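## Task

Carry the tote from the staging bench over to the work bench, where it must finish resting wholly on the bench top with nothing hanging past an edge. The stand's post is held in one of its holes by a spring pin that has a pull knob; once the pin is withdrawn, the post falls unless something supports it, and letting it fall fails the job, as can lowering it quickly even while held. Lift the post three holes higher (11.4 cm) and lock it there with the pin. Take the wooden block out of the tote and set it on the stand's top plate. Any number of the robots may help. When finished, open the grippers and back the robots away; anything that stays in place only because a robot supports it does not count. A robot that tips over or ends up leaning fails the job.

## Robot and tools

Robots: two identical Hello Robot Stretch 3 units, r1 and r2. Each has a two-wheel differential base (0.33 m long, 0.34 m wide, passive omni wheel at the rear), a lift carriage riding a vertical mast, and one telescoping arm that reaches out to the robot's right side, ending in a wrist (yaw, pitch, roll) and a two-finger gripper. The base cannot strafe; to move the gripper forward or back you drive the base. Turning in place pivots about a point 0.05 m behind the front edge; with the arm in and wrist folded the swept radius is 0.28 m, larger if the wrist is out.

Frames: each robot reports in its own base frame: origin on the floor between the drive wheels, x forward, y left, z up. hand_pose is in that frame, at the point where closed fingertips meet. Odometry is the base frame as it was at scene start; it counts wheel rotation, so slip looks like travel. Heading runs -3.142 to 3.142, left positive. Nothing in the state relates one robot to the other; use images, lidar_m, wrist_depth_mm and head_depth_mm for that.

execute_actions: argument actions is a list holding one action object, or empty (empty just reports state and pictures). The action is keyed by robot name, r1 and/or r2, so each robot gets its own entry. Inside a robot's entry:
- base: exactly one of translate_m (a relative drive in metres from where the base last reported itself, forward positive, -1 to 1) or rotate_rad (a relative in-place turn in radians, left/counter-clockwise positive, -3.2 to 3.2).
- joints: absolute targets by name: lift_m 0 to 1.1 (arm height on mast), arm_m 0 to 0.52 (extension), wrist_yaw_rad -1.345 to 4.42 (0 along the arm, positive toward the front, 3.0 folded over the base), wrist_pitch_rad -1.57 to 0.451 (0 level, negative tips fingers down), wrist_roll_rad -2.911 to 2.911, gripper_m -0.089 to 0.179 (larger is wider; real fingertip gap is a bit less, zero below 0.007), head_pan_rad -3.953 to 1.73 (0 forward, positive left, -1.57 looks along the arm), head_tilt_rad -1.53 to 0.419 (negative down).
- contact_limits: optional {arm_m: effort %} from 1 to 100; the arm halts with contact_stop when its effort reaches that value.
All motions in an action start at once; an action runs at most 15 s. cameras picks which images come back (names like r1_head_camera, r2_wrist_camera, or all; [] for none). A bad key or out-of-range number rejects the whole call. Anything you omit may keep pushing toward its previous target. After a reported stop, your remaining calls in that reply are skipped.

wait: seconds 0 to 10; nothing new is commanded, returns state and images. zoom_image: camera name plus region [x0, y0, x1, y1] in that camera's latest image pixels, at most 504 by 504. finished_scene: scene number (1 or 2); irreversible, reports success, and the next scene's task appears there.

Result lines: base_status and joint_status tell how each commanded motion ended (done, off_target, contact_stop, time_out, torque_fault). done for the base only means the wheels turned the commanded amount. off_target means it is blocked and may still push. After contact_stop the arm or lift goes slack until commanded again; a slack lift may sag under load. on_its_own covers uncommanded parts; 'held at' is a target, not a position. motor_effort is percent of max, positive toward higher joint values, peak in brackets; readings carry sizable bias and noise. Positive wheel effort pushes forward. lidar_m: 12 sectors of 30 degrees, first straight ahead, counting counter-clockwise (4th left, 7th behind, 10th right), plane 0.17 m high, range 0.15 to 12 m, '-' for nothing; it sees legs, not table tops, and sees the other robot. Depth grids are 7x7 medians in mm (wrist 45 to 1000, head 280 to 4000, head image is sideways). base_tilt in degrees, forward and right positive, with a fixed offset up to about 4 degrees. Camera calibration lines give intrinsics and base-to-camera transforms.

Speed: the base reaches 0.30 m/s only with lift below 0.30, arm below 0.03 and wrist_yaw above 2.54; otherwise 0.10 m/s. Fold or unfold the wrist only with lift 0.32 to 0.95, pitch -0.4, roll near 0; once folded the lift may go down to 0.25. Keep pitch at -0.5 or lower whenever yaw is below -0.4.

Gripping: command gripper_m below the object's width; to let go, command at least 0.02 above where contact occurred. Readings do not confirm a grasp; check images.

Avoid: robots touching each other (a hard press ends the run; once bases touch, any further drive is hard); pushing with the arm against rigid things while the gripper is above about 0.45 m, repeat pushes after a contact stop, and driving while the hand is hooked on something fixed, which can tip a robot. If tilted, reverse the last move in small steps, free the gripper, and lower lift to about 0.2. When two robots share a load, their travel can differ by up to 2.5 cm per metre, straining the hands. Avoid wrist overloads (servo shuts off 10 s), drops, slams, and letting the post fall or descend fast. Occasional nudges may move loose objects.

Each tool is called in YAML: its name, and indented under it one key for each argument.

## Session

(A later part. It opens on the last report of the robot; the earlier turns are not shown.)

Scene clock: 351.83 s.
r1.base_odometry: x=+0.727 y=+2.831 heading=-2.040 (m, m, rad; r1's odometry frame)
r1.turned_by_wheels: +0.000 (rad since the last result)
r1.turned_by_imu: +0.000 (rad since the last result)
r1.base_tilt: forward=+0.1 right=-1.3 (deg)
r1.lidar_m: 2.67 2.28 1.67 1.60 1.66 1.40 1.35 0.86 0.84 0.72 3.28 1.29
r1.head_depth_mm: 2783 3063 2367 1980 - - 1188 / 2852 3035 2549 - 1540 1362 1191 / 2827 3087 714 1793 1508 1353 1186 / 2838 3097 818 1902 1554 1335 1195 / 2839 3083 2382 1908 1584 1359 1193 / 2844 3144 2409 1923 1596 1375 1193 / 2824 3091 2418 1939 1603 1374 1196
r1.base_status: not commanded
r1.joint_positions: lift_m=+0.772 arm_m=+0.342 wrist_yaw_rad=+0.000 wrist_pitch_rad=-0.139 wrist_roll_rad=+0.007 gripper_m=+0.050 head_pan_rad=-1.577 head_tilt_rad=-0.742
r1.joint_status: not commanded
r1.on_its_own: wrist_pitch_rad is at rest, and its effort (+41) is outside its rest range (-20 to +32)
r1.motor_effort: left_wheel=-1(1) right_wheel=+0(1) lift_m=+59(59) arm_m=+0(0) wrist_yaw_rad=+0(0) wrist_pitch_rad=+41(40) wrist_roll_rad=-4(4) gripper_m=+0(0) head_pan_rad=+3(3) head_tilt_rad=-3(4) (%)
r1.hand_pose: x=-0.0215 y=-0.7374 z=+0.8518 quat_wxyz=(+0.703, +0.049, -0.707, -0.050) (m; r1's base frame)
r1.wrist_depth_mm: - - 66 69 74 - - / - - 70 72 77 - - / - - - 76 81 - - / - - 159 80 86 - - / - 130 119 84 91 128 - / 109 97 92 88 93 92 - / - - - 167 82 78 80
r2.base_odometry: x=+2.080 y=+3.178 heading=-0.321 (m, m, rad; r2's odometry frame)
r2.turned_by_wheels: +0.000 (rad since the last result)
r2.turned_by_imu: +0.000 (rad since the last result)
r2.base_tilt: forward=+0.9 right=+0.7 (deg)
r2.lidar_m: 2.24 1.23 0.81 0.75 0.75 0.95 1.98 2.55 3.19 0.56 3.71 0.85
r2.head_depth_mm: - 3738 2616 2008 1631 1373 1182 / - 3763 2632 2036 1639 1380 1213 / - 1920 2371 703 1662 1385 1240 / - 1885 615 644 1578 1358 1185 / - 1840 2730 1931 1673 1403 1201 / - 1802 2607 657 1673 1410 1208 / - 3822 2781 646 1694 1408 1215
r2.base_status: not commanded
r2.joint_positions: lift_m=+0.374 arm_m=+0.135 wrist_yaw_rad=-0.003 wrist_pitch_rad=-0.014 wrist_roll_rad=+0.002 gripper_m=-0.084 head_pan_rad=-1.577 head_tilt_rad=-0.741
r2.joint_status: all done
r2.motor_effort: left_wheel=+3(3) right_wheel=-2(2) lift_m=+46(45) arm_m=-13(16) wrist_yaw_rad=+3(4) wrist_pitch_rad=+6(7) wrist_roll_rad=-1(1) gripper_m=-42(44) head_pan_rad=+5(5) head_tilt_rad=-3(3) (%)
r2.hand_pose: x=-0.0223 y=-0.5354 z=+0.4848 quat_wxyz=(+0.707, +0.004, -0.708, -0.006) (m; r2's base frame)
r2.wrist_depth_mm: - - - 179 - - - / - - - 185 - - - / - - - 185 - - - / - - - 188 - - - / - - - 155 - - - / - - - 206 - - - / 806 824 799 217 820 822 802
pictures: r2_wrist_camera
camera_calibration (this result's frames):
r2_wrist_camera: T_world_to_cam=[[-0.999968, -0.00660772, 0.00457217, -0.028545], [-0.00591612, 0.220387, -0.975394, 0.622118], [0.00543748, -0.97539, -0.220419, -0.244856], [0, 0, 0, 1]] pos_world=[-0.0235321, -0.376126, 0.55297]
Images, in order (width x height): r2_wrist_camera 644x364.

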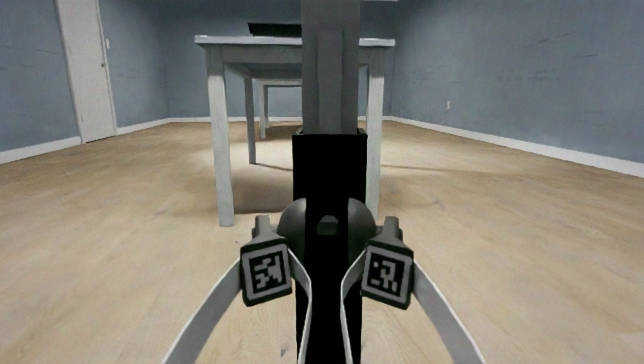

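execute_actions:
  actions:
    - {"r1":{"joints":{"lift_m":0.75,"wrist_pitch_rad":0.001}},"r2":{"joints":{"gripper_m":0.04}}}
  cameras: []

execute_actions:
  actions:
    - {"r1":{"joints":{"gripper_m":-0.01}},"r2":{"joints":{"arm_m":0.14}}}
  cameras: []

execute_actions:
  actions:
    - {"r1":{"joints":{"lift_m":0.766}},"r2":{"joints":{"gripper_m":-0.089}}}
  cameras: []

execute_actions:
  actions:
    - {"r2":{"joints":{"arm_m":0.133}}}
  cameras: []

execute_actions:
  actions:
    - {"r1":{"joints":{"lift_m":0.785}}}
  cameras: ["r2_wrist_camera"]

Scene clock: 360.67 s.
r1.base_odometry: x=+0.727 y=+2.831 heading=-2.040 (m, m, rad; r1's odometry frame)
r1.turned_by_wheels: +0.000 (rad since the last result)
r1.turned_by_imu: -0.002 (rad since the last result)
r1.base_tilt: forward=+0.1 right=-1.3 (deg)
r1.lidar_m: 2.67 2.29 1.66 1.60 1.66 1.40 1.35 0.86 0.84 0.72 3.29 1.29
r1.head_depth_mm: 2810 3005 2374 1953 - - - / 2792 3024 2497 - 1533 1349 1188 / 2871 3066 737 - 1515 1337 1184 / 2826 3069 827 1901 1549 1338 1186 / 2877 3053 2381 1893 1580 1354 1193 / 2828 3081 2446 1916 1584 1367 1193 / 2847 3068 2423 1927 1593 1375 1191
r1.base_status: not commanded
r1.joint_positions: lift_m=+0.750 arm_m=+0.342 wrist_yaw_rad=-0.001 wrist_pitch_rad=-0.110 wrist_roll_rad=+0.007 gripper_m=+0.050 head_pan_rad=-1.577 head_tilt_rad=-0.742
r1.joint_status: wrist_pitch_rad off_target (ended at -0.110, target +0.001); the others done
r1.on_its_own: wrist_pitch_rad is at rest, and its effort (+33) is outside its rest range (-20 to +32)
r1.motor_effort: left_wheel=-1(2) right_wheel=+1(2) lift_m=+42(49) arm_m=+1(0) wrist_yaw_rad=+1(1) wrist_pitch_rad=+33(39) wrist_roll_rad=-4(18) gripper_m=-1(0) head_pan_rad=+3(3) head_tilt_rad=-4(3) (%)
r1.hand_pose: x=-0.0216 y=-0.7390 z=+0.8366 quat_wxyz=(+0.704, +0.039, -0.708, -0.039) (m; r1's base frame)
r1.wrist_depth_mm: - - 69 71 76 - - / - - 72 74 79 - - / - - - 77 83 - - / - - 158 81 87 - - / - 126 116 85 92 117 - / 105 93 87 86 89 87 - / - - - 166 - 77 -
r2.base_odometry: x=+2.080 y=+3.178 heading=-0.321 (m, m, rad; r2's odometry frame)
r2.turned_by_wheels: +0.000 (rad since the last result)
r2.turned_by_imu: -0.001 (rad since the last result)
r2.base_tilt: forward=+0.9 right=+0.6 (deg)
r2.lidar_m: 2.25 1.23 0.81 0.75 0.76 0.95 1.98 2.55 3.19 0.56 3.72 0.85
r2.head_depth_mm: - 3784 2585 2015 1635 1374 1186 / - 3831 2647 2030 1631 1373 1220 / - 1940 2353 704 1653 1391 1239 / - 1886 2671 644 1579 1332 1182 / - 1852 2712 730 1663 1397 1204 / - 1788 2605 661 1684 1409 1211 / - 3808 2752 653 1693 1410 1210
r2.base_status: not commanded
r2.joint_positions: lift_m=+0.374 arm_m=+0.133 wrist_yaw_rad=-0.002 wrist_pitch_rad=-0.017 wrist_roll_rad=+0.002 gripper_m=+0.040 head_pan_rad=-1.577 head_tilt_rad=-0.741
r2.joint_status: all done
r2.motor_effort: left_wheel=+2(2) right_wheel=+0(1) lift_m=+46(46) arm_m=-3(8) wrist_yaw_rad=+1(3) wrist_pitch_rad=+7(7) wrist_roll_rad=-1(1) gripper_m=+0(80) head_pan_rad=+4(5) head_tilt_rad=-3(3) (%)
r2.hand_pose: x=-0.0219 y=-0.5341 z=+0.4839 quat_wxyz=(+0.707, +0.006, -0.708, -0.007) (m; r2's base frame)
r2.wrist_depth_mm: - - - 180 - - - / - - - 185 - - - / - - - 187 - - - / - - - 190 - - - / - - - 165 - - - / - - 961 208 - - - / 811 818 815 216 804 796 789
pictures: none
No camera images: the call's "cameras" was empty. Leave "cameras" out to get every camera's image.

Scene clock: 361.77 s.
r1.base_odometry: x=+0.727 y=+2.831 heading=-2.040 (m, m, rad; r1's odometry frame)
r1.turned_by_wheels: +0.000 (rad since the last result)
r1.turned_by_imu: +0.000 (rad since the last result)
r1.base_tilt: forward=+0.1 right=-1.3 (deg)
r1.lidar_m: 2.67 2.28 1.66 1.60 1.66 1.40 1.35 0.86 0.85 0.72 3.30 1.29
r1.head_depth_mm: 2813 3004 2347 1959 - - - / 2805 3032 2458 - 1508 1352 1185 / 2827 3086 735 - 1471 1347 1189 / 2773 3051 828 1899 1542 1349 1188 / 2832 3072 2396 1908 1593 1359 1189 / 2882 3053 2402 1912 1586 1349 1190 / 2843 3144 2409 1933 1614 1362 1192
r1.base_status: not commanded
r1.joint_positions: lift_m=+0.750 arm_m=+0.342 wrist_yaw_rad=+0.002 wrist_pitch_rad=-0.109 wrist_roll_rad=+0.006 gripper_m=-0.009 head_pan_rad=-1.577 head_tilt_rad=-0.742
r1.joint_status: all done
r1.motor_effort: left_wheel=+0(2) right_wheel=-1(1) lift_m=+43(44) arm_m=+0(0) wrist_yaw_rad=-2(2) wrist_pitch_rad=+32(33) wrist_roll_rad=-4(4) gripper_m=-23(100) head_pan_rad=+2(3) head_tilt_rad=-3(3) (%)
r1.hand_pose: x=-0.0209 y=-0.7391 z=+0.8367 quat_wxyz=(+0.704, +0.040, -0.708, -0.038) (m; r1's base frame)
r1.wrist_depth_mm: - - 67 69 74 - - / - - 70 72 77 - - / - - - 75 81 - - / - - 156 79 85 - - / - 125 114 82 89 117 - / 104 92 87 85 88 87 - / - - - 162 79 76 75
r2.base_odometry: x=+2.080 y=+3.178 heading=-0.321 (m, m, rad; r2's odometry frame)
r2.turned_by_wheels: +0.000 (rad since the last result)
r2.turned_by_imu: +0.000 (rad since the last result)
r2.base_tilt: forward=+1.0 right=+0.7 (deg)
r2.lidar_m: 2.24 1.23 0.81 0.75 0.75 0.95 1.98 2.55 3.20 0.56 3.71 0.85
r2.head_depth_mm: - 3753 2641 2012 1636 1373 1186 / - 3796 2635 2024 1648 1375 1218 / - 1930 2370 703 1662 1385 1234 / - 1881 2647 645 1571 1355 1186 / - 1853 2694 1871 1664 1406 1207 / - 1775 2626 665 1683 1404 1208 / - 3836 2794 625 1694 1413 1216
r2.base_status: not commanded
r2.joint_positions: lift_m=+0.374 arm_m=+0.140 wrist_yaw_rad=-0.001 wrist_pitch_rad=-0.017 wrist_roll_rad=+0.002 gripper_m=+0.040 head_pan_rad=-1.577 head_tilt_rad=-0.741
r2.joint_status: all done
r2.motor_effort: left_wheel=+1(1) right_wheel=+0(0) lift_m=+45(46) arm_m=+3(2) wrist_yaw_rad=+1(1) wrist_pitch_rad=+7(7) wrist_roll_rad=-1(1) gripper_m=+1(1) head_pan_rad=+4(5) head_tilt_rad=-4(3) (%)
r2.hand_pose: x=-0.0218 y=-0.5404 z=+0.4839 quat_wxyz=(+0.707, +0.006, -0.708, -0.007) (m; r2's base frame)
r2.wrist_depth_mm: - - - 173 - - - / - - - 179 - - - / - - - 181 - - - / - - - 185 - - - / - - - 166 - - - / - - 978 202 - - - / 824 826 822 211 826 801 815
pictures: none
No camera images: the call's "cameras" was empty. Leave "cameras" out to get every camera's image.

Scene clock: 363.53 s.
r1.base_odometry: x=+0.727 y=+2.831 heading=-2.040 (m, m, rad; r1's odometry frame)
r1.turned_by_wheels: +0.000 (rad since the last result)
r1.turned_by_imu: +0.000 (rad since the last result)
r1.base_tilt: forward=+0.1 right=-1.3 (deg)
r1.lidar_m: 2.67 2.28 1.66 1.60 1.66 1.40 1.35 0.86 0.84 0.72 3.31 1.29
r1.head_depth_mm: 2792 3014 2378 1952 - - 1183 / 2812 3092 2482 - 1537 1348 1188 / 2828 3007 724 1789 1510 1348 1188 / 2829 3069 805 1880 1538 1351 1192 / 2820 3118 2406 1907 1598 1363 1197 / 2815 3086 2408 1894 1578 1365 1195 / 2878 3125 2424 1947 1593 1369 1198
r1.base_status: not commanded
r1.joint_positions: lift_m=+0.765 arm_m=+0.342 wrist_yaw_rad=+0.002 wrist_pitch_rad=-0.120 wrist_roll_rad=+0.005 gripper_m=-0.006 head_pan_rad=-1.577 head_tilt_rad=-0.742
r1.joint_status: all done
r1.on_its_own: wrist_pitch_rad is at rest, and its effort (+35) is outside its rest range (-20 to +32)
r1.motor_effort: left_wheel=+0(0) right_wheel=-1(1) lift_m=+59(65) arm_m=-2(2) wrist_yaw_rad=-2(2) wrist_pitch_rad=+35(42) wrist_roll_rad=-3(4) gripper_m=-20(23) head_pan_rad=+2(2) head_tilt_rad=-2(3) (%)
r1.hand_pose: x=-0.0209 y=-0.7387 z=+0.8496 quat_wxyz=(+0.704, +0.043, -0.707, -0.042) (m; r1's base frame)
r1.wrist_depth_mm: - - 66 68 73 - - / - - 69 71 76 - - / - - - 75 80 - - / - - 157 78 84 - - / - 126 115 82 89 118 - / 105 94 88 86 90 89 - / - - - 162 79 76 75
r2.base_odometry: x=+2.080 y=+3.178 heading=-0.321 (m, m, rad; r2's odometry frame)
r2.turned_by_wheels: +0.000 (rad since the last result)
r2.turned_by_imu: +0.000 (rad since the last result)
r2.base_tilt: forward=+1.0 right=+0.6 (deg)
r2.lidar_m: 2.24 1.23 0.81 0.75 0.76 0.94 1.98 2.55 3.21 0.56 3.71 0.85
r2.head_depth_mm: - 3716 2603 2014 1632 1372 1186 / - 3829 2633 2024 1634 1379 1221 / - 1934 2373 706 1653 1386 1236 / - 1881 618 642 1572 1359 1176 / - 1852 2701 1866 1682 1411 1201 / - 1806 2612 662 1688 1409 1208 / - 3838 2754 647 1691 1408 1206
r2.base_status: not commanded
r2.joint_positions: lift_m=+0.374 arm_m=+0.140 wrist_yaw_rad=-0.005 wrist_pitch_rad=-0.016 wrist_roll_rad=+0.002 gripper_m=-0.087 head_pan_rad=-1.577 head_tilt_rad=-0.741
r2.joint_status: all done
r2.motor_effort: left_wheel=+0(1) right_wheel=+1(0) lift_m=+46(46) arm_m=-3(4) wrist_yaw_rad=+4(4) wrist_pitch_rad=+7(7) wrist_roll_rad=-1(1) gripper_m=-43(100) head_pan_rad=+5(5) head_tilt_rad=-4(4) (%)
r2.hand_pose: x=-0.0228 y=-0.5412 z=+0.4844 quat_wxyz=(+0.706, +0.004, -0.708, -0.008) (m; r2's base frame)
r2.wrist_depth_mm: - - - 174 - - - / - - - 180 - - - / - - - 180 - - - / - - - 183 - - - / - - - 154 - - - / - - - 199 - - - / 800 823 815 209 800 807 840
pictures: none
No camera images: the call's "cameras" was empty. Leave "cameras" out to get every camera's image.

Scene clock: 364.27 s.
r1.base_odometry: x=+0.727 y=+2.831 heading=-2.040 (m, m, rad; r1's odometry frame)
r1.turned_by_wheels: +0.000 (rad since the last result)
r1.turned_by_imu: +0.000 (rad since the last result)
r1.base_tilt: forward=+0.1 right=-1.3 (deg)
r1.lidar_m: 2.66 2.28 1.67 1.60 1.66 1.40 1.35 0.86 0.85 0.72 3.30 1.29
r1.head_depth_mm: 2834 3024 2379 1952 - - 1190 / 2838 3021 2492 - 1536 1352 1183 / 2805 3036 727 1779 1509 1347 1189 / 2844 3043 803 1894 1548 1349 1183 / 2839 3088 2396 1914 1587 1357 1189 / 2805 3076 2418 1914 1583 1357 1189 / 2839 3071 2401 1923 1593 1366 1192
r1.base_status: not commanded
r1.joint_positions: lift_m=+0.765 arm_m=+0.342 wrist_yaw_rad=+0.002 wrist_pitch_rad=-0.120 wrist_roll_rad=+0.005 gripper_m=-0.006 head_pan_rad=-1.577 head_tilt_rad=-0.742
r1.joint_status: not commanded
r1.on_its_own: wrist_pitch_rad is at rest, and its effort (+36) is outside its rest range (-20 to +32)
r1.motor_effort: left_wheel=+1(0) right_wheel=-2(1) lift_m=+59(59) arm_m=-2(2) wrist_yaw_rad=-2(2) wrist_pitch_rad=+36(35) wrist_roll_rad=-3(3) gripper_m=-21(21) head_pan_rad=+3(3) head_tilt_rad=-3(2) (%)
r1.hand_pose: x=-0.0209 y=-0.7387 z=+0.8496 quat_wxyz=(+0.704, +0.043, -0.707, -0.042) (m; r1's base frame)
r1.wrist_depth_mm: - - 66 68 73 - - / - - 69 71 76 - - / - - - 74 80 - - / - - 156 78 84 - - / - 126 116 82 89 118 - / 105 93 88 86 90 89 - / - - - 162 79 76 75
r2.base_odometry: x=+2.080 y=+3.178 heading=-0.321 (m, m, rad; r2's odometry frame)
r2.turned_by_wheels: +0.000 (rad since the last result)
r2.turned_by_imu: +0.000 (rad since the last result)
r2.base_tilt: forward=+1.0 right=+0.7 (deg)
r2.lidar_m: 2.24 1.23 0.81 0.75 0.76 0.95 1.98 2.56 3.20 0.56 3.73 0.85
r2.head_depth_mm: - 3795 2616 2023 1625 1377 1188 / - 3836 2623 2030 1650 1380 1211 / - 1906 2374 706 1654 1391 1245 / - 1888 616 641 1573 1356 1188 / - 1836 2675 1873 1673 1394 1208 / - 1793 2596 660 1677 1405 1212 / - 3812 2743 646 1685 1417 1215
r2.base_status: not commanded
r2.joint_positions: lift_m=+0.374 arm_m=+0.135 wrist_yaw_rad=-0.003 wrist_pitch_rad=-0.010 wrist_roll_rad=+0.002 gripper_m=-0.084 head_pan_rad=-1.577 head_tilt_rad=-0.741
r2.joint_status: all done
r2.motor_effort: left_wheel=+2(3) right_wheel=-2(2) lift_m=+46(46) arm_m=-13(16) wrist_yaw_rad=+3(5) wrist_pitch_rad=+4(7) wrist_roll_rad=-1(1) gripper_m=-42(44) head_pan_rad=+4(5) head_tilt_rad=-4(3) (%)
r2.hand_pose: x=-0.0223 y=-0.5355 z=+0.4857 quat_wxyz=(+0.707, +0.003, -0.708, -0.005) (m; r2's base frame)
r2.wrist_depth_mm: - - - 179 - - - / - - - 184 - - - / - - - 186 - - - / - - - 189 - - - / - - - 162 - - - / - - - 205 - - - / 827 794 817 217 823 813 818
pictures: none
No camera images: the call's "cameras" was empty. Leave "cameras" out to get every camera's image.

Scene clock: 365.17 s.
r1.base_odometry: x=+0.727 y=+2.831 heading=-2.040 (m, m, rad; r1's odometry frame)
r1.turned_by_wheels: +0.000 (rad since the last result)
r1.turned_by_imu: +0.000 (rad since the last result)
r1.base_tilt: forward=+0.2 right=-1.3 (deg)
r1.lidar_m: 2.66 2.28 1.66 1.60 1.66 1.40 1.35 0.86 0.84 0.72 3.29 1.28
r1.head_depth_mm: 2858 3031 2380 1954 - 1322 1183 / 2824 3030 2566 - 1541 1360 1182 / 2799 2988 703 1758 1506 1347 1180 / 2830 3015 828 1896 1550 1348 1183 / 2820 3069 2392 1931 1592 1363 1191 / 2867 3090 2387 1925 1587 1362 1194 / 2814 3048 2419 1922 1607 1366 1196
r1.base_status: not commanded
r1.joint_positions: lift_m=+0.784 arm_m=+0.342 wrist_yaw_rad=+0.002 wrist_pitch_rad=-0.119 wrist_roll_rad=+0.005 gripper_m=-0.006 head_pan_rad=-1.577 head_tilt_rad=-0.742
r1.joint_status: all done
r1.on_its_own: wrist_pitch_rad is at rest, and its effort (+35) is outside its rest range (-20 to +32)
r1.motor_effort: left_wheel=+0(0) right_wheel=-2(1) lift_m=+58(61) arm_m=-2(2) wrist_yaw_rad=-2(2) wrist_pitch_rad=+35(35) wrist_roll_rad=-3(4) gripper_m=-21(21) head_pan_rad=+2(2) head_tilt_rad=-3(3) (%)
r1.hand_pose: x=-0.0209 y=-0.7388 z=+0.8688 quat_wxyz=(+0.704, +0.043, -0.707, -0.042) (m; r1's base frame)
r1.wrist_depth_mm: - - 66 68 73 - - / - - 69 71 76 - - / - - - 75 80 - - / - - 157 78 84 - - / - 126 115 82 89 118 - / 106 93 88 86 89 88 - / - - - 162 79 76 75
r2.base_odometry: x=+2.080 y=+3.178 heading=-0.321 (m, m, rad; r2's odometry frame)
r2.turned_by_wheels: +0.000 (rad since the last result)
r2.turned_by_imu: +0.000 (rad since the last result)
r2.base_tilt: forward=+1.0 right=+0.7 (deg)
r2.lidar_m: 2.24 1.23 0.81 0.75 0.75 0.95 1.98 2.55 3.20 0.56 3.72 0.85
r2.head_depth_mm: - 3748 2655 2008 1629 1371 1190 / - 3838 2657 2020 1640 1380 1212 / - 1907 2343 672 1647 1383 1246 / - 1888 601 631 1567 1361 1185 / - 1851 2612 1882 1669 1397 1201 / - 1806 2614 666 1688 1405 1207 / - 3748 2752 638 1684 1412 1208
r2.base_status: not commanded
r2.joint_positions: lift_m=+0.374 arm_m=+0.135 wrist_yaw_rad=-0.003 wrist_pitch_rad=-0.010 wrist_roll_rad=+0.002 gripper_m=-0.080 head_pan_rad=-1.577 head_tilt_rad=-0.741
r2.joint_status: not commanded
r2.on_its_own: gripper_m is held at -0.082, not at your -0.089, by its stall guard, which is still easing
r2.motor_effort: left_wheel=+3(3) right_wheel=-2(2) lift_m=+46(46) arm_m=-13(13) wrist_yaw_rad=+3(3) wrist_pitch_rad=+4(4) wrist_roll_rad=-1(1) gripper_m=-40(42) head_pan_rad=+5(6) head_tilt_rad=-4(3) (%)
r2.hand_pose: x=-0.0223 y=-0.5355 z=+0.4857 quat_wxyz=(+0.707, +0.003, -0.708, -0.005) (m; r2's base frame)
r2.wrist_depth_mm: - - - 178 - - - / - - - 184 - - - / - - - 184 - - - / - - - 188 - - - / - - - 162 - - - / - - - 205 - - - / 824 819 822 216 822 824 825
pictures: r2_wrist_camera
camera_calibration (this result's frames):
r2_wrist_camera: T_world_to_cam=[[-0.999968, -0.00648671, 0.00460589, -0.0285284], [-0.00590434, 0.217087, -0.976134, 0.621572], [0.00533202, -0.976131, -0.217119, -0.246741], [0, 0, 0, 1]] pos_world=[-0.0235419, -0.375972, 0.553297]
Images, in order (width x height): r2_wrist_camera 644x364.

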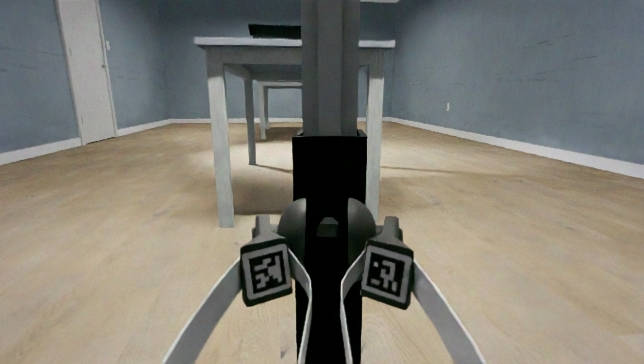

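execute_actions:
  actions:
    - {"r1":{"joints":{"lift_m":0.88}}}
  cameras: []

execute_actions:
  actions:
    - {"r2":{"joints":{"gripper_m":0.05}}}
  cameras: []

execute_actions:
  actions:
    - {"r1":{"joints":{"lift_m":0.868}},"r2":{"joints":{"arm_m":0}}}
  cameras: []

Scene clock: 371.03 s.
r1.base_odometry: x=+0.727 y=+2.831 heading=-2.040 (m, m, rad; r1's odometry frame)
r1.turned_by_wheels: +0.000 (rad since the last result)
r1.turned_by_imu: -0.001 (rad since the last result)
r1.base_tilt: forward=+0.1 right=-1.3 (deg)
r1.lidar_m: 2.68 2.28 1.67 1.60 1.66 1.40 1.35 0.86 0.84 0.72 3.30 1.29
r1.head_depth_mm: 2848 3058 - 1886 1504 1355 1179 / 2813 3065 2151 1885 1545 1353 1189 / 2756 619 - 1847 1507 1350 1184 / 2796 752 2421 1860 1543 1347 1189 / 2835 3098 2427 1925 1602 1370 1182 / 2836 3096 2391 1919 1587 1368 1194 / 2817 3082 2400 1911 1596 1363 1197
r1.base_status: not commanded
r1.joint_positions: lift_m=+0.879 arm_m=+0.342 wrist_yaw_rad=+0.002 wrist_pitch_rad=-0.119 wrist_roll_rad=+0.005 gripper_m=-0.006 head_pan_rad=-1.577 head_tilt_rad=-0.742
r1.joint_status: all done
r1.on_its_own: wrist_pitch_rad is at rest, and its effort (+35) is outside its rest range (-20 to +32)
r1.motor_effort: left_wheel=+0(0) right_wheel=-2(1) lift_m=+58(60) arm_m=-2(2) wrist_yaw_rad=-2(2) wrist_pitch_rad=+35(35) wrist_roll_rad=-3(4) gripper_m=-22(21) head_pan_rad=+3(3) head_tilt_rad=-3(2) (%)
r1.hand_pose: x=-0.0209 y=-0.7388 z=+0.9638 quat_wxyz=(+0.704, +0.043, -0.707, -0.042) (m; r1's base frame)
r1.wrist_depth_mm: - - 66 68 73 - - / - - 69 71 76 - - / - - - 75 80 - - / - - 157 78 84 - - / - 126 115 82 89 118 - / 105 93 88 86 89 89 - / - - - 162 79 76 74
r2.base_odometry: x=+2.080 y=+3.178 heading=-0.321 (m, m, rad; r2's odometry frame)
r2.turned_by_wheels: +0.000 (rad since the last result)
r2.turned_by_imu: -0.001 (rad since the last result)
r2.base_tilt: forward=+0.9 right=+0.6 (deg)
r2.lidar_m: 2.24 1.23 0.81 0.75 0.76 0.94 1.98 2.56 3.21 0.56 3.72 0.85
r2.head_depth_mm: - 3757 2631 2006 1627 1375 1187 / - 3792 2643 2024 1637 1384 1215 / - 1924 625 2031 1645 1385 1246 / - 552 559 1917 1572 1360 1189 / - 1748 604 2077 1661 1402 1204 / - 1792 584 2080 1682 1401 1208 / - 3759 579 2095 1699 1412 1212
r2.base_status: not commanded
r2.joint_positions: lift_m=+0.374 arm_m=+0.134 wrist_yaw_rad=-0.003 wrist_pitch_rad=-0.011 wrist_roll_rad=+0.002 gripper_m=-0.050 head_pan_rad=-1.577 head_tilt_rad=-0.741
r2.joint_status: not commanded
r2.on_its_own: gripper_m is held at -0.052, not at your -0.089, by its stall guard, which is still easing
r2.motor_effort: left_wheel=+3(3) right_wheel=-1(2) lift_m=+45(46) arm_m=-9(10) wrist_yaw_rad=+3(3) wrist_pitch_rad=+4(4) wrist_roll_rad=-1(1) gripper_m=-29(31) head_pan_rad=+4(6) head_tilt_rad=-3(4) (%)
r2.hand_pose: x=-0.0223 y=-0.5350 z=+0.4856 quat_wxyz=(+0.707, +0.003, -0.708, -0.005) (m; r2's base frame)
r2.wrist_depth_mm: - - - 180 - - - / - - - 185 - - - / - - - 185 - - - / - - - 189 - - - / - - - 163 - - - / - - - 206 - - - / 837 813 825 217 806 795 809
pictures: none
No camera images: the call's "cameras" was empty. Leave "cameras" out to get every camera's image.

Scene clock: 372.53 s.
r1.base_odometry: x=+0.727 y=+2.831 heading=-2.040 (m, m, rad; r1's odometry frame)
r1.turned_by_wheels: +0.000 (rad since the last result)
r1.turned_by_imu: +0.000 (rad since the last result)
r1.base_tilt: forward=+0.1 right=-1.4 (deg)
r1.lidar_m: 2.67 2.28 1.66 1.60 1.66 1.40 1.35 0.86 0.84 0.72 3.30 1.28
r1.head_depth_mm: 2849 3057 - 1897 1510 1355 1187 / 2799 3020 2161 1902 1516 1352 1184 / 2708 621 - 1859 1503 1342 1189 / 2776 752 2382 1845 1550 1349 1188 / 2813 3125 2417 1910 1593 1355 1189 / 2860 3086 2404 1921 1593 1375 1199 / 2826 3088 2409 1912 1589 1372 1194
r1.base_status: not commanded
r1.joint_positions: lift_m=+0.879 arm_m=+0.342 wrist_yaw_rad=+0.002 wrist_pitch_rad=-0.119 wrist_roll_rad=+0.005 gripper_m=-0.006 head_pan_rad=-1.577 head_tilt_rad=-0.742
r1.joint_status: not commanded
r1.on_its_own: wrist_pitch_rad is at rest, and its effort (+35) is outside its rest range (-20 to +32)
r1.motor_effort: left_wheel=+0(0) right_wheel=-1(1) lift_m=+58(58) arm_m=-2(2) wrist_yaw_rad=-2(2) wrist_pitch_rad=+35(35) wrist_roll_rad=-3(3) gripper_m=-20(21) head_pan_rad=+2(2) head_tilt_rad=-2(3) (%)
r1.hand_pose: x=-0.0209 y=-0.7388 z=+0.9638 quat_wxyz=(+0.704, +0.043, -0.707, -0.042) (m; r1's base frame)
r1.wrist_depth_mm: - - 66 68 73 - - / - - 69 71 76 - - / - - - 75 80 - - / - - 156 78 85 - - / - 126 115 82 89 118 - / 106 94 88 86 89 88 - / - - - 161 79 76 75
r2.base_odometry: x=+2.080 y=+3.178 heading=-0.321 (m, m, rad; r2's odometry frame)
r2.turned_by_wheels: +0.000 (rad since the last result)
r2.turned_by_imu: +0.000 (rad since the last result)
r2.base_tilt: forward=+0.9 right=+0.7 (deg)
r2.lidar_m: 2.24 1.23 0.81 0.75 0.75 0.94 1.98 2.56 3.20 0.56 3.71 0.85
r2.head_depth_mm: - 3751 2644 2024 1633 1380 1186 / - 3791 2655 2030 1640 1377 1213 / - 1932 623 2049 1646 1384 1240 / - 551 561 1934 1571 1346 1186 / - 1756 606 2070 1666 1393 1205 / - 1791 586 2077 1687 1405 1206 / - 3864 579 2082 1684 1411 1213
r2.base_status: not commanded
r2.joint_positions: lift_m=+0.374 arm_m=+0.133 wrist_yaw_rad=-0.002 wrist_pitch_rad=-0.017 wrist_roll_rad=+0.002 gripper_m=+0.050 head_pan_rad=-1.577 head_tilt_rad=-0.741
r2.joint_status: all done
r2.motor_effort: left_wheel=+1(2) right_wheel=+0(2) lift_m=+46(46) arm_m=-4(9) wrist_yaw_rad=+1(3) wrist_pitch_rad=+7(7) wrist_roll_rad=-1(1) gripper_m=+1(79) head_pan_rad=+4(6) head_tilt_rad=-4(4) (%)
r2.hand_pose: x=-0.0219 y=-0.5342 z=+0.4839 quat_wxyz=(+0.707, +0.006, -0.708, -0.007) (m; r2's base frame)
r2.wrist_depth_mm: - - - 177 - - - / - - - 186 - - - / - - - 187 - - - / - - - 191 - - - / - - - 194 - - - / - - 943 208 943 - - / 810 808 802 218 788 812 808
pictures: none
No camera images: the call's "cameras" was empty. Leave "cameras" out to get every camera's image.

Scene clock: 374.77 s.
r1.base_odometry: x=+0.727 y=+2.831 heading=-2.040 (m, m, rad; r1's odometry frame)
r1.turned_by_wheels: +0.000 (rad since the last result)
r1.turned_by_imu: -0.001 (rad since the last result)
r1.base_tilt: forward=+0.2 right=-1.3 (deg)
r1.lidar_m: 2.67 2.28 1.67 1.60 1.66 1.40 1.35 0.86 0.84 0.72 3.29 1.29
r1.head_depth_mm: 2830 3051 - - 1535 1356 1179 / 2855 3025 - 1896 1548 1365 1182 / 2721 628 - 1846 1542 1342 1185 / 2743 722 2415 1867 1548 1356 1194 / 2868 3095 2392 1917 1576 1365 1190 / 2843 3149 2411 1915 1608 1356 1189 / 2873 3057 2429 1927 1609 1365 1186
r1.base_status: not commanded
r1.joint_positions: lift_m=+0.868 arm_m=+0.342 wrist_yaw_rad=+0.002 wrist_pitch_rad=-0.086 wrist_roll_rad=+0.005 gripper_m=-0.006 head_pan_rad=-1.577 head_tilt_rad=-0.742
r1.joint_status: all done
r1.motor_effort: left_wheel=+0(0) right_wheel=-1(1) lift_m=+40(51) arm_m=-2(2) wrist_yaw_rad=-2(2) wrist_pitch_rad=+25(35) wrist_roll_rad=-3(4) gripper_m=-21(21) head_pan_rad=+3(2) head_tilt_rad=-4(3) (%)
r1.hand_pose: x=-0.0209 y=-0.7404 z=+0.9607 quat_wxyz=(+0.705, +0.031, -0.708, -0.030) (m; r1's base frame)
r1.wrist_depth_mm: - - 68 70 75 - - / - - 71 73 78 - - / - - - 76 82 - - / - - 157 79 86 - - / - 123 112 83 90 113 - / 95 89 83 84 85 84 87 / - - - 160 - 75 73
r2.base_odometry: x=+2.080 y=+3.178 heading=-0.321 (m, m, rad; r2's odometry frame)
r2.turned_by_wheels: +0.000 (rad since the last result)
r2.turned_by_imu: +0.000 (rad since the last result)
r2.base_tilt: forward=+1.0 right=+0.6 (deg)
r2.lidar_m: 2.24 1.23 0.81 0.75 0.76 0.95 1.98 2.56 3.21 0.56 3.70 0.85
r2.head_depth_mm: - 3769 2594 2022 1628 1373 1181 / - 3824 2642 2010 1640 1373 1191 / - 1934 628 2055 1658 1386 1184 / - 555 559 1928 1583 1364 1186 / - 1766 627 2059 1668 1402 1203 / - 1789 594 2008 1675 1407 1210 / - 3861 590 2022 1699 1415 1212
r2.base_status: not commanded
r2.joint_positions: lift_m=+0.374 arm_m=+0.001 wrist_yaw_rad=-0.001 wrist_pitch_rad=-0.018 wrist_roll_rad=+0.002 gripper_m=+0.050 head_pan_rad=-1.577 head_tilt_rad=-0.741
r2.joint_status: all done
r2.motor_effort: left_wheel=+2(1) right_wheel=+0(0) lift_m=+45(45) arm_m=-4(3) wrist_yaw_rad=+0(1) wrist_pitch_rad=+8(8) wrist_roll_rad=-1(1) gripper_m=+1(1) head_pan_rad=+5(5) head_tilt_rad=-3(4) (%)
r2.hand_pose: x=-0.0216 y=-0.4014 z=+0.4837 quat_wxyz=(+0.707, +0.007, -0.708, -0.007) (m; r2's base frame)
r2.wrist_depth_mm: - - - - - - - / - - - - - - - / - - - - - - - / - - - - - - - / - - - - - - - / - - 968 926 976 - - / 812 813 803 761 818 799 810
pictures: none
No camera images: the call's "cameras" was empty. Leave "cameras" out to get every camera's image.

Locked.

execute_actions:
  actions:
    - {"r1":{"joints":{"lift_m":0.84,"gripper_m":0.09}}}
  cameras: []

execute_actions:
  actions:
    - {"r1":{"joints":{"arm_m":0.05}},"r2":{"base":{"translate_m":-0.2}}}
  cameras: ["r1_wrist_camera"]

finished_scene:
  scene: 2

Scene clock: 380.80 s.
r1.base_odometry: x=+0.727 y=+2.831 heading=-2.040 (m, m, rad; r1's odometry frame)
r1.turned_by_wheels: +0.000 (rad since the last result)
r1.turned_by_imu: -0.001 (rad since the last result)
r1.base_tilt: forward=+0.0 right=-1.4 (deg)
r1.lidar_m: 2.67 2.28 1.67 1.60 1.66 1.40 1.35 0.86 0.85 0.72 3.30 1.29
r1.head_depth_mm: 2799 3088 2498 - 1504 1349 1190 / 2853 3062 - 1857 1545 1352 1191 / 2773 642 - 1819 1551 1347 1186 / 2782 724 2294 1843 1550 1351 1182 / 2812 3083 2401 1938 1589 1362 1191 / 2807 3099 2420 1908 1586 1365 1196 / 2843 3102 2427 1927 1596 1366 1194
r1.base_status: not commanded
r1.joint_positions: lift_m=+0.840 arm_m=+0.342 wrist_yaw_rad=+0.002 wrist_pitch_rad=-0.014 wrist_roll_rad=+0.005 gripper_m=+0.090 head_pan_rad=-1.577 head_tilt_rad=-0.742
r1.joint_status: all done
r1.on_its_own: wrist_pitch_rad moved +0.072 to your old target +0.001
r1.motor_effort: left_wheel=+0(0) right_wheel=+0(1) lift_m=+34(40) arm_m=+0(2) wrist_yaw_rad=-2(2) wrist_pitch_rad=+4(25) wrist_roll_rad=-3(3) gripper_m=+1(86) head_pan_rad=+3(2) head_tilt_rad=-3(2) (%)
r1.hand_pose: x=-0.0211 y=-0.7428 z=+0.9512 quat_wxyz=(+0.706, +0.006, -0.709, -0.005) (m; r1's base frame)
r1.wrist_depth_mm: - - 72 75 80 - - / - - - 77 82 - - / - - - 79 85 - - / - - 125 81 88 - - / - 92 82 81 84 82 87 / - - - 150 75 72 - / - - - 155 - - -
r2.base_odometry: x=+2.080 y=+3.178 heading=-0.321 (m, m, rad; r2's odometry frame)
r2.turned_by_wheels: +0.000 (rad since the last result)
r2.turned_by_imu: -0.001 (rad since the last result)
r2.base_tilt: forward=+1.0 right=+0.6 (deg)
r2.lidar_m: 2.24 1.23 0.81 0.75 0.76 0.95 1.98 2.55 3.20 0.56 3.68 0.85
r2.head_depth_mm: - 3752 2634 2005 1631 1379 1190 / - 3849 2678 2021 1648 1375 1189 / - 1920 628 2040 1647 1394 1186 / - 556 561 1879 1587 1357 1179 / - 1759 663 2066 1678 1394 1206 / - 1780 1828 1952 1678 1406 1209 / - 3897 2655 1946 1686 1411 1220
r2.base_status: not commanded
r2.joint_positions: lift_m=+0.374 arm_m=+0.001 wrist_yaw_rad=-0.001 wrist_pitch_rad=-0.018 wrist_roll_rad=+0.002 gripper_m=+0.050 head_pan_rad=-1.577 head_tilt_rad=-0.741
r2.joint_status: not commanded
r2.motor_effort: left_wheel=+1(2) right_wheel=+0(0) lift_m=+45(45) arm_m=-3(3) wrist_yaw_rad=+1(0) wrist_pitch_rad=+8(8) wrist_roll_rad=-1(1) gripper_m=+1(0) head_pan_rad=+4(5) head_tilt_rad=-4(5) (%)
r2.hand_pose: x=-0.0216 y=-0.4014 z=+0.4837 quat_wxyz=(+0.707, +0.007, -0.708, -0.007) (m; r2's base frame)
r2.wrist_depth_mm: - - - - - - - / - - - - - - - / - - - - - - - / - - - - - - - / - - - - - - - / - - 980 938 967 - - / 822 820 805 745 819 823 810
pictures: none
No camera images: the call's "cameras" was empty. Leave "cameras" out to get every camera's image.

Scene clock: 384.17 s.
r1.base_odometry: x=+0.727 y=+2.831 heading=-2.040 (m, m, rad; r1's odometry frame)
r1.turned_by_wheels: +0.000 (rad since the last result)
r1.turned_by_imu: -0.001 (rad since the last result)
r1.base_tilt: forward=+0.1 right=-1.4 (deg)
r1.lidar_m: 2.68 2.28 1.67 1.60 1.67 1.40 1.35 1.40 1.02 0.72 3.29 1.29
r1.head_depth_mm: 2801 3035 2369 1839 1664 - 1147 / 2813 3050 2401 1828 1652 - 1146 / 2749 651 2318 1926 - - 1166 / 2781 704 2343 1836 1602 1352 1191 / 2892 3062 2404 1923 1582 1369 1182 / 2826 3095 2422 1914 1588 1359 1196 / 2813 3105 2440 1925 1600 1366 1188
r1.base_status: not commanded
r1.joint_positions: lift_m=+0.840 arm_m=+0.050 wrist_yaw_rad=+0.000 wrist_pitch_rad=-0.015 wrist_roll_rad=+0.005 gripper_m=+0.090 head_pan_rad=-1.577 head_tilt_rad=-0.742
r1.joint_status: all done
r1.motor_effort: left_wheel=+0(0) right_wheel=+0(0) lift_m=+34(34) arm_m=-3(4) wrist_yaw_rad=+0(2) wrist_pitch_rad=+5(5) wrist_roll_rad=-3(3) gripper_m=+0(0) head_pan_rad=+2(3) head_tilt_rad=-3(3) (%)
r1.hand_pose: x=-0.0214 y=-0.4511 z=+0.9508 quat_wxyz=(+0.706, +0.006, -0.708, -0.006) (m; r1's base frame)
r1.wrist_depth_mm: - - - - - - - / - - - 367 - - - / - - - 375 - - - / - - - - - - - / - - - - - - - / - - - - - - 765 / - - - - - 698 -
r2.base_odometry: x=+1.891 y=+3.241 heading=-0.321 (m, m, rad; r2's odometry frame)
r2.turned_by_wheels: +0.000 (rad since the last result)
r2.turned_by_imu: -0.001 (rad since the last result)
r2.base_tilt: forward=+0.9 right=+0.6 (deg)
r2.lidar_m: 2.44 1.19 0.78 0.72 0.73 0.91 1.91 2.35 2.95 0.61 0.58 1.02
r2.head_depth_mm: - 3760 2625 2018 1637 1364 1183 / - 3772 2622 2023 1645 1384 1187 / - 3906 2659 2049 1657 1390 1192 / - 1945 2554 2052 1659 1390 1194 / - 1899 2724 2087 1657 1372 1180 / - 1858 646 1895 1551 1348 1212 / - 1748 572 1982 1683 1409 1213
r2.base_status: done
r2.joint_positions: lift_m=+0.374 arm_m=+0.001 wrist_yaw_rad=-0.001 wrist_pitch_rad=-0.018 wrist_roll_rad=+0.002 gripper_m=+0.050 head_pan_rad=-1.577 head_tilt_rad=-0.741
r2.joint_status: not commanded
r2.motor_effort: left_wheel=+2(7) right_wheel=-1(6) lift_m=+45(45) arm_m=-3(3) wrist_yaw_rad=+1(0) wrist_pitch_rad=+8(8) wrist_roll_rad=-1(1) gripper_m=+0(1) head_pan_rad=+5(4) head_tilt_rad=-3(4) (%)
r2.hand_pose: x=-0.0216 y=-0.4014 z=+0.4837 quat_wxyz=(+0.707, +0.007, -0.708, -0.007) (m; r2's base frame)
r2.wrist_depth_mm: - - - - - - - / - 334 - - - - - / - 330 - - - - - / - 339 - - - - - / - 349 - - - - - / - 376 933 - 969 - - / 821 744 808 795 810 804 801
pictures: r1_wrist_camera
camera_calibration (this result's frames):
r1_wrist_camera: T_world_to_cam=[[-0.99792, 0.0390828, -0.0512691, 0.0437217], [0.058218, 0.204771, -0.977077, 1.05486], [-0.0276885, -0.978029, -0.206621, -0.0815682], [0, 0, 0, 1]] pos_world=[-0.0200395, -0.29749, 1.01607]
Images, in order (width x height): r1_wrist_camera 644x364.

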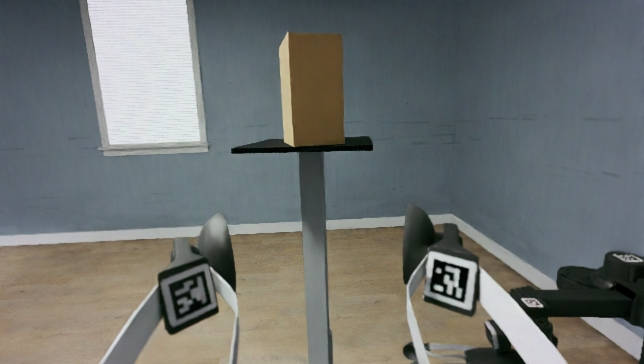

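The scene is finished: the task was done.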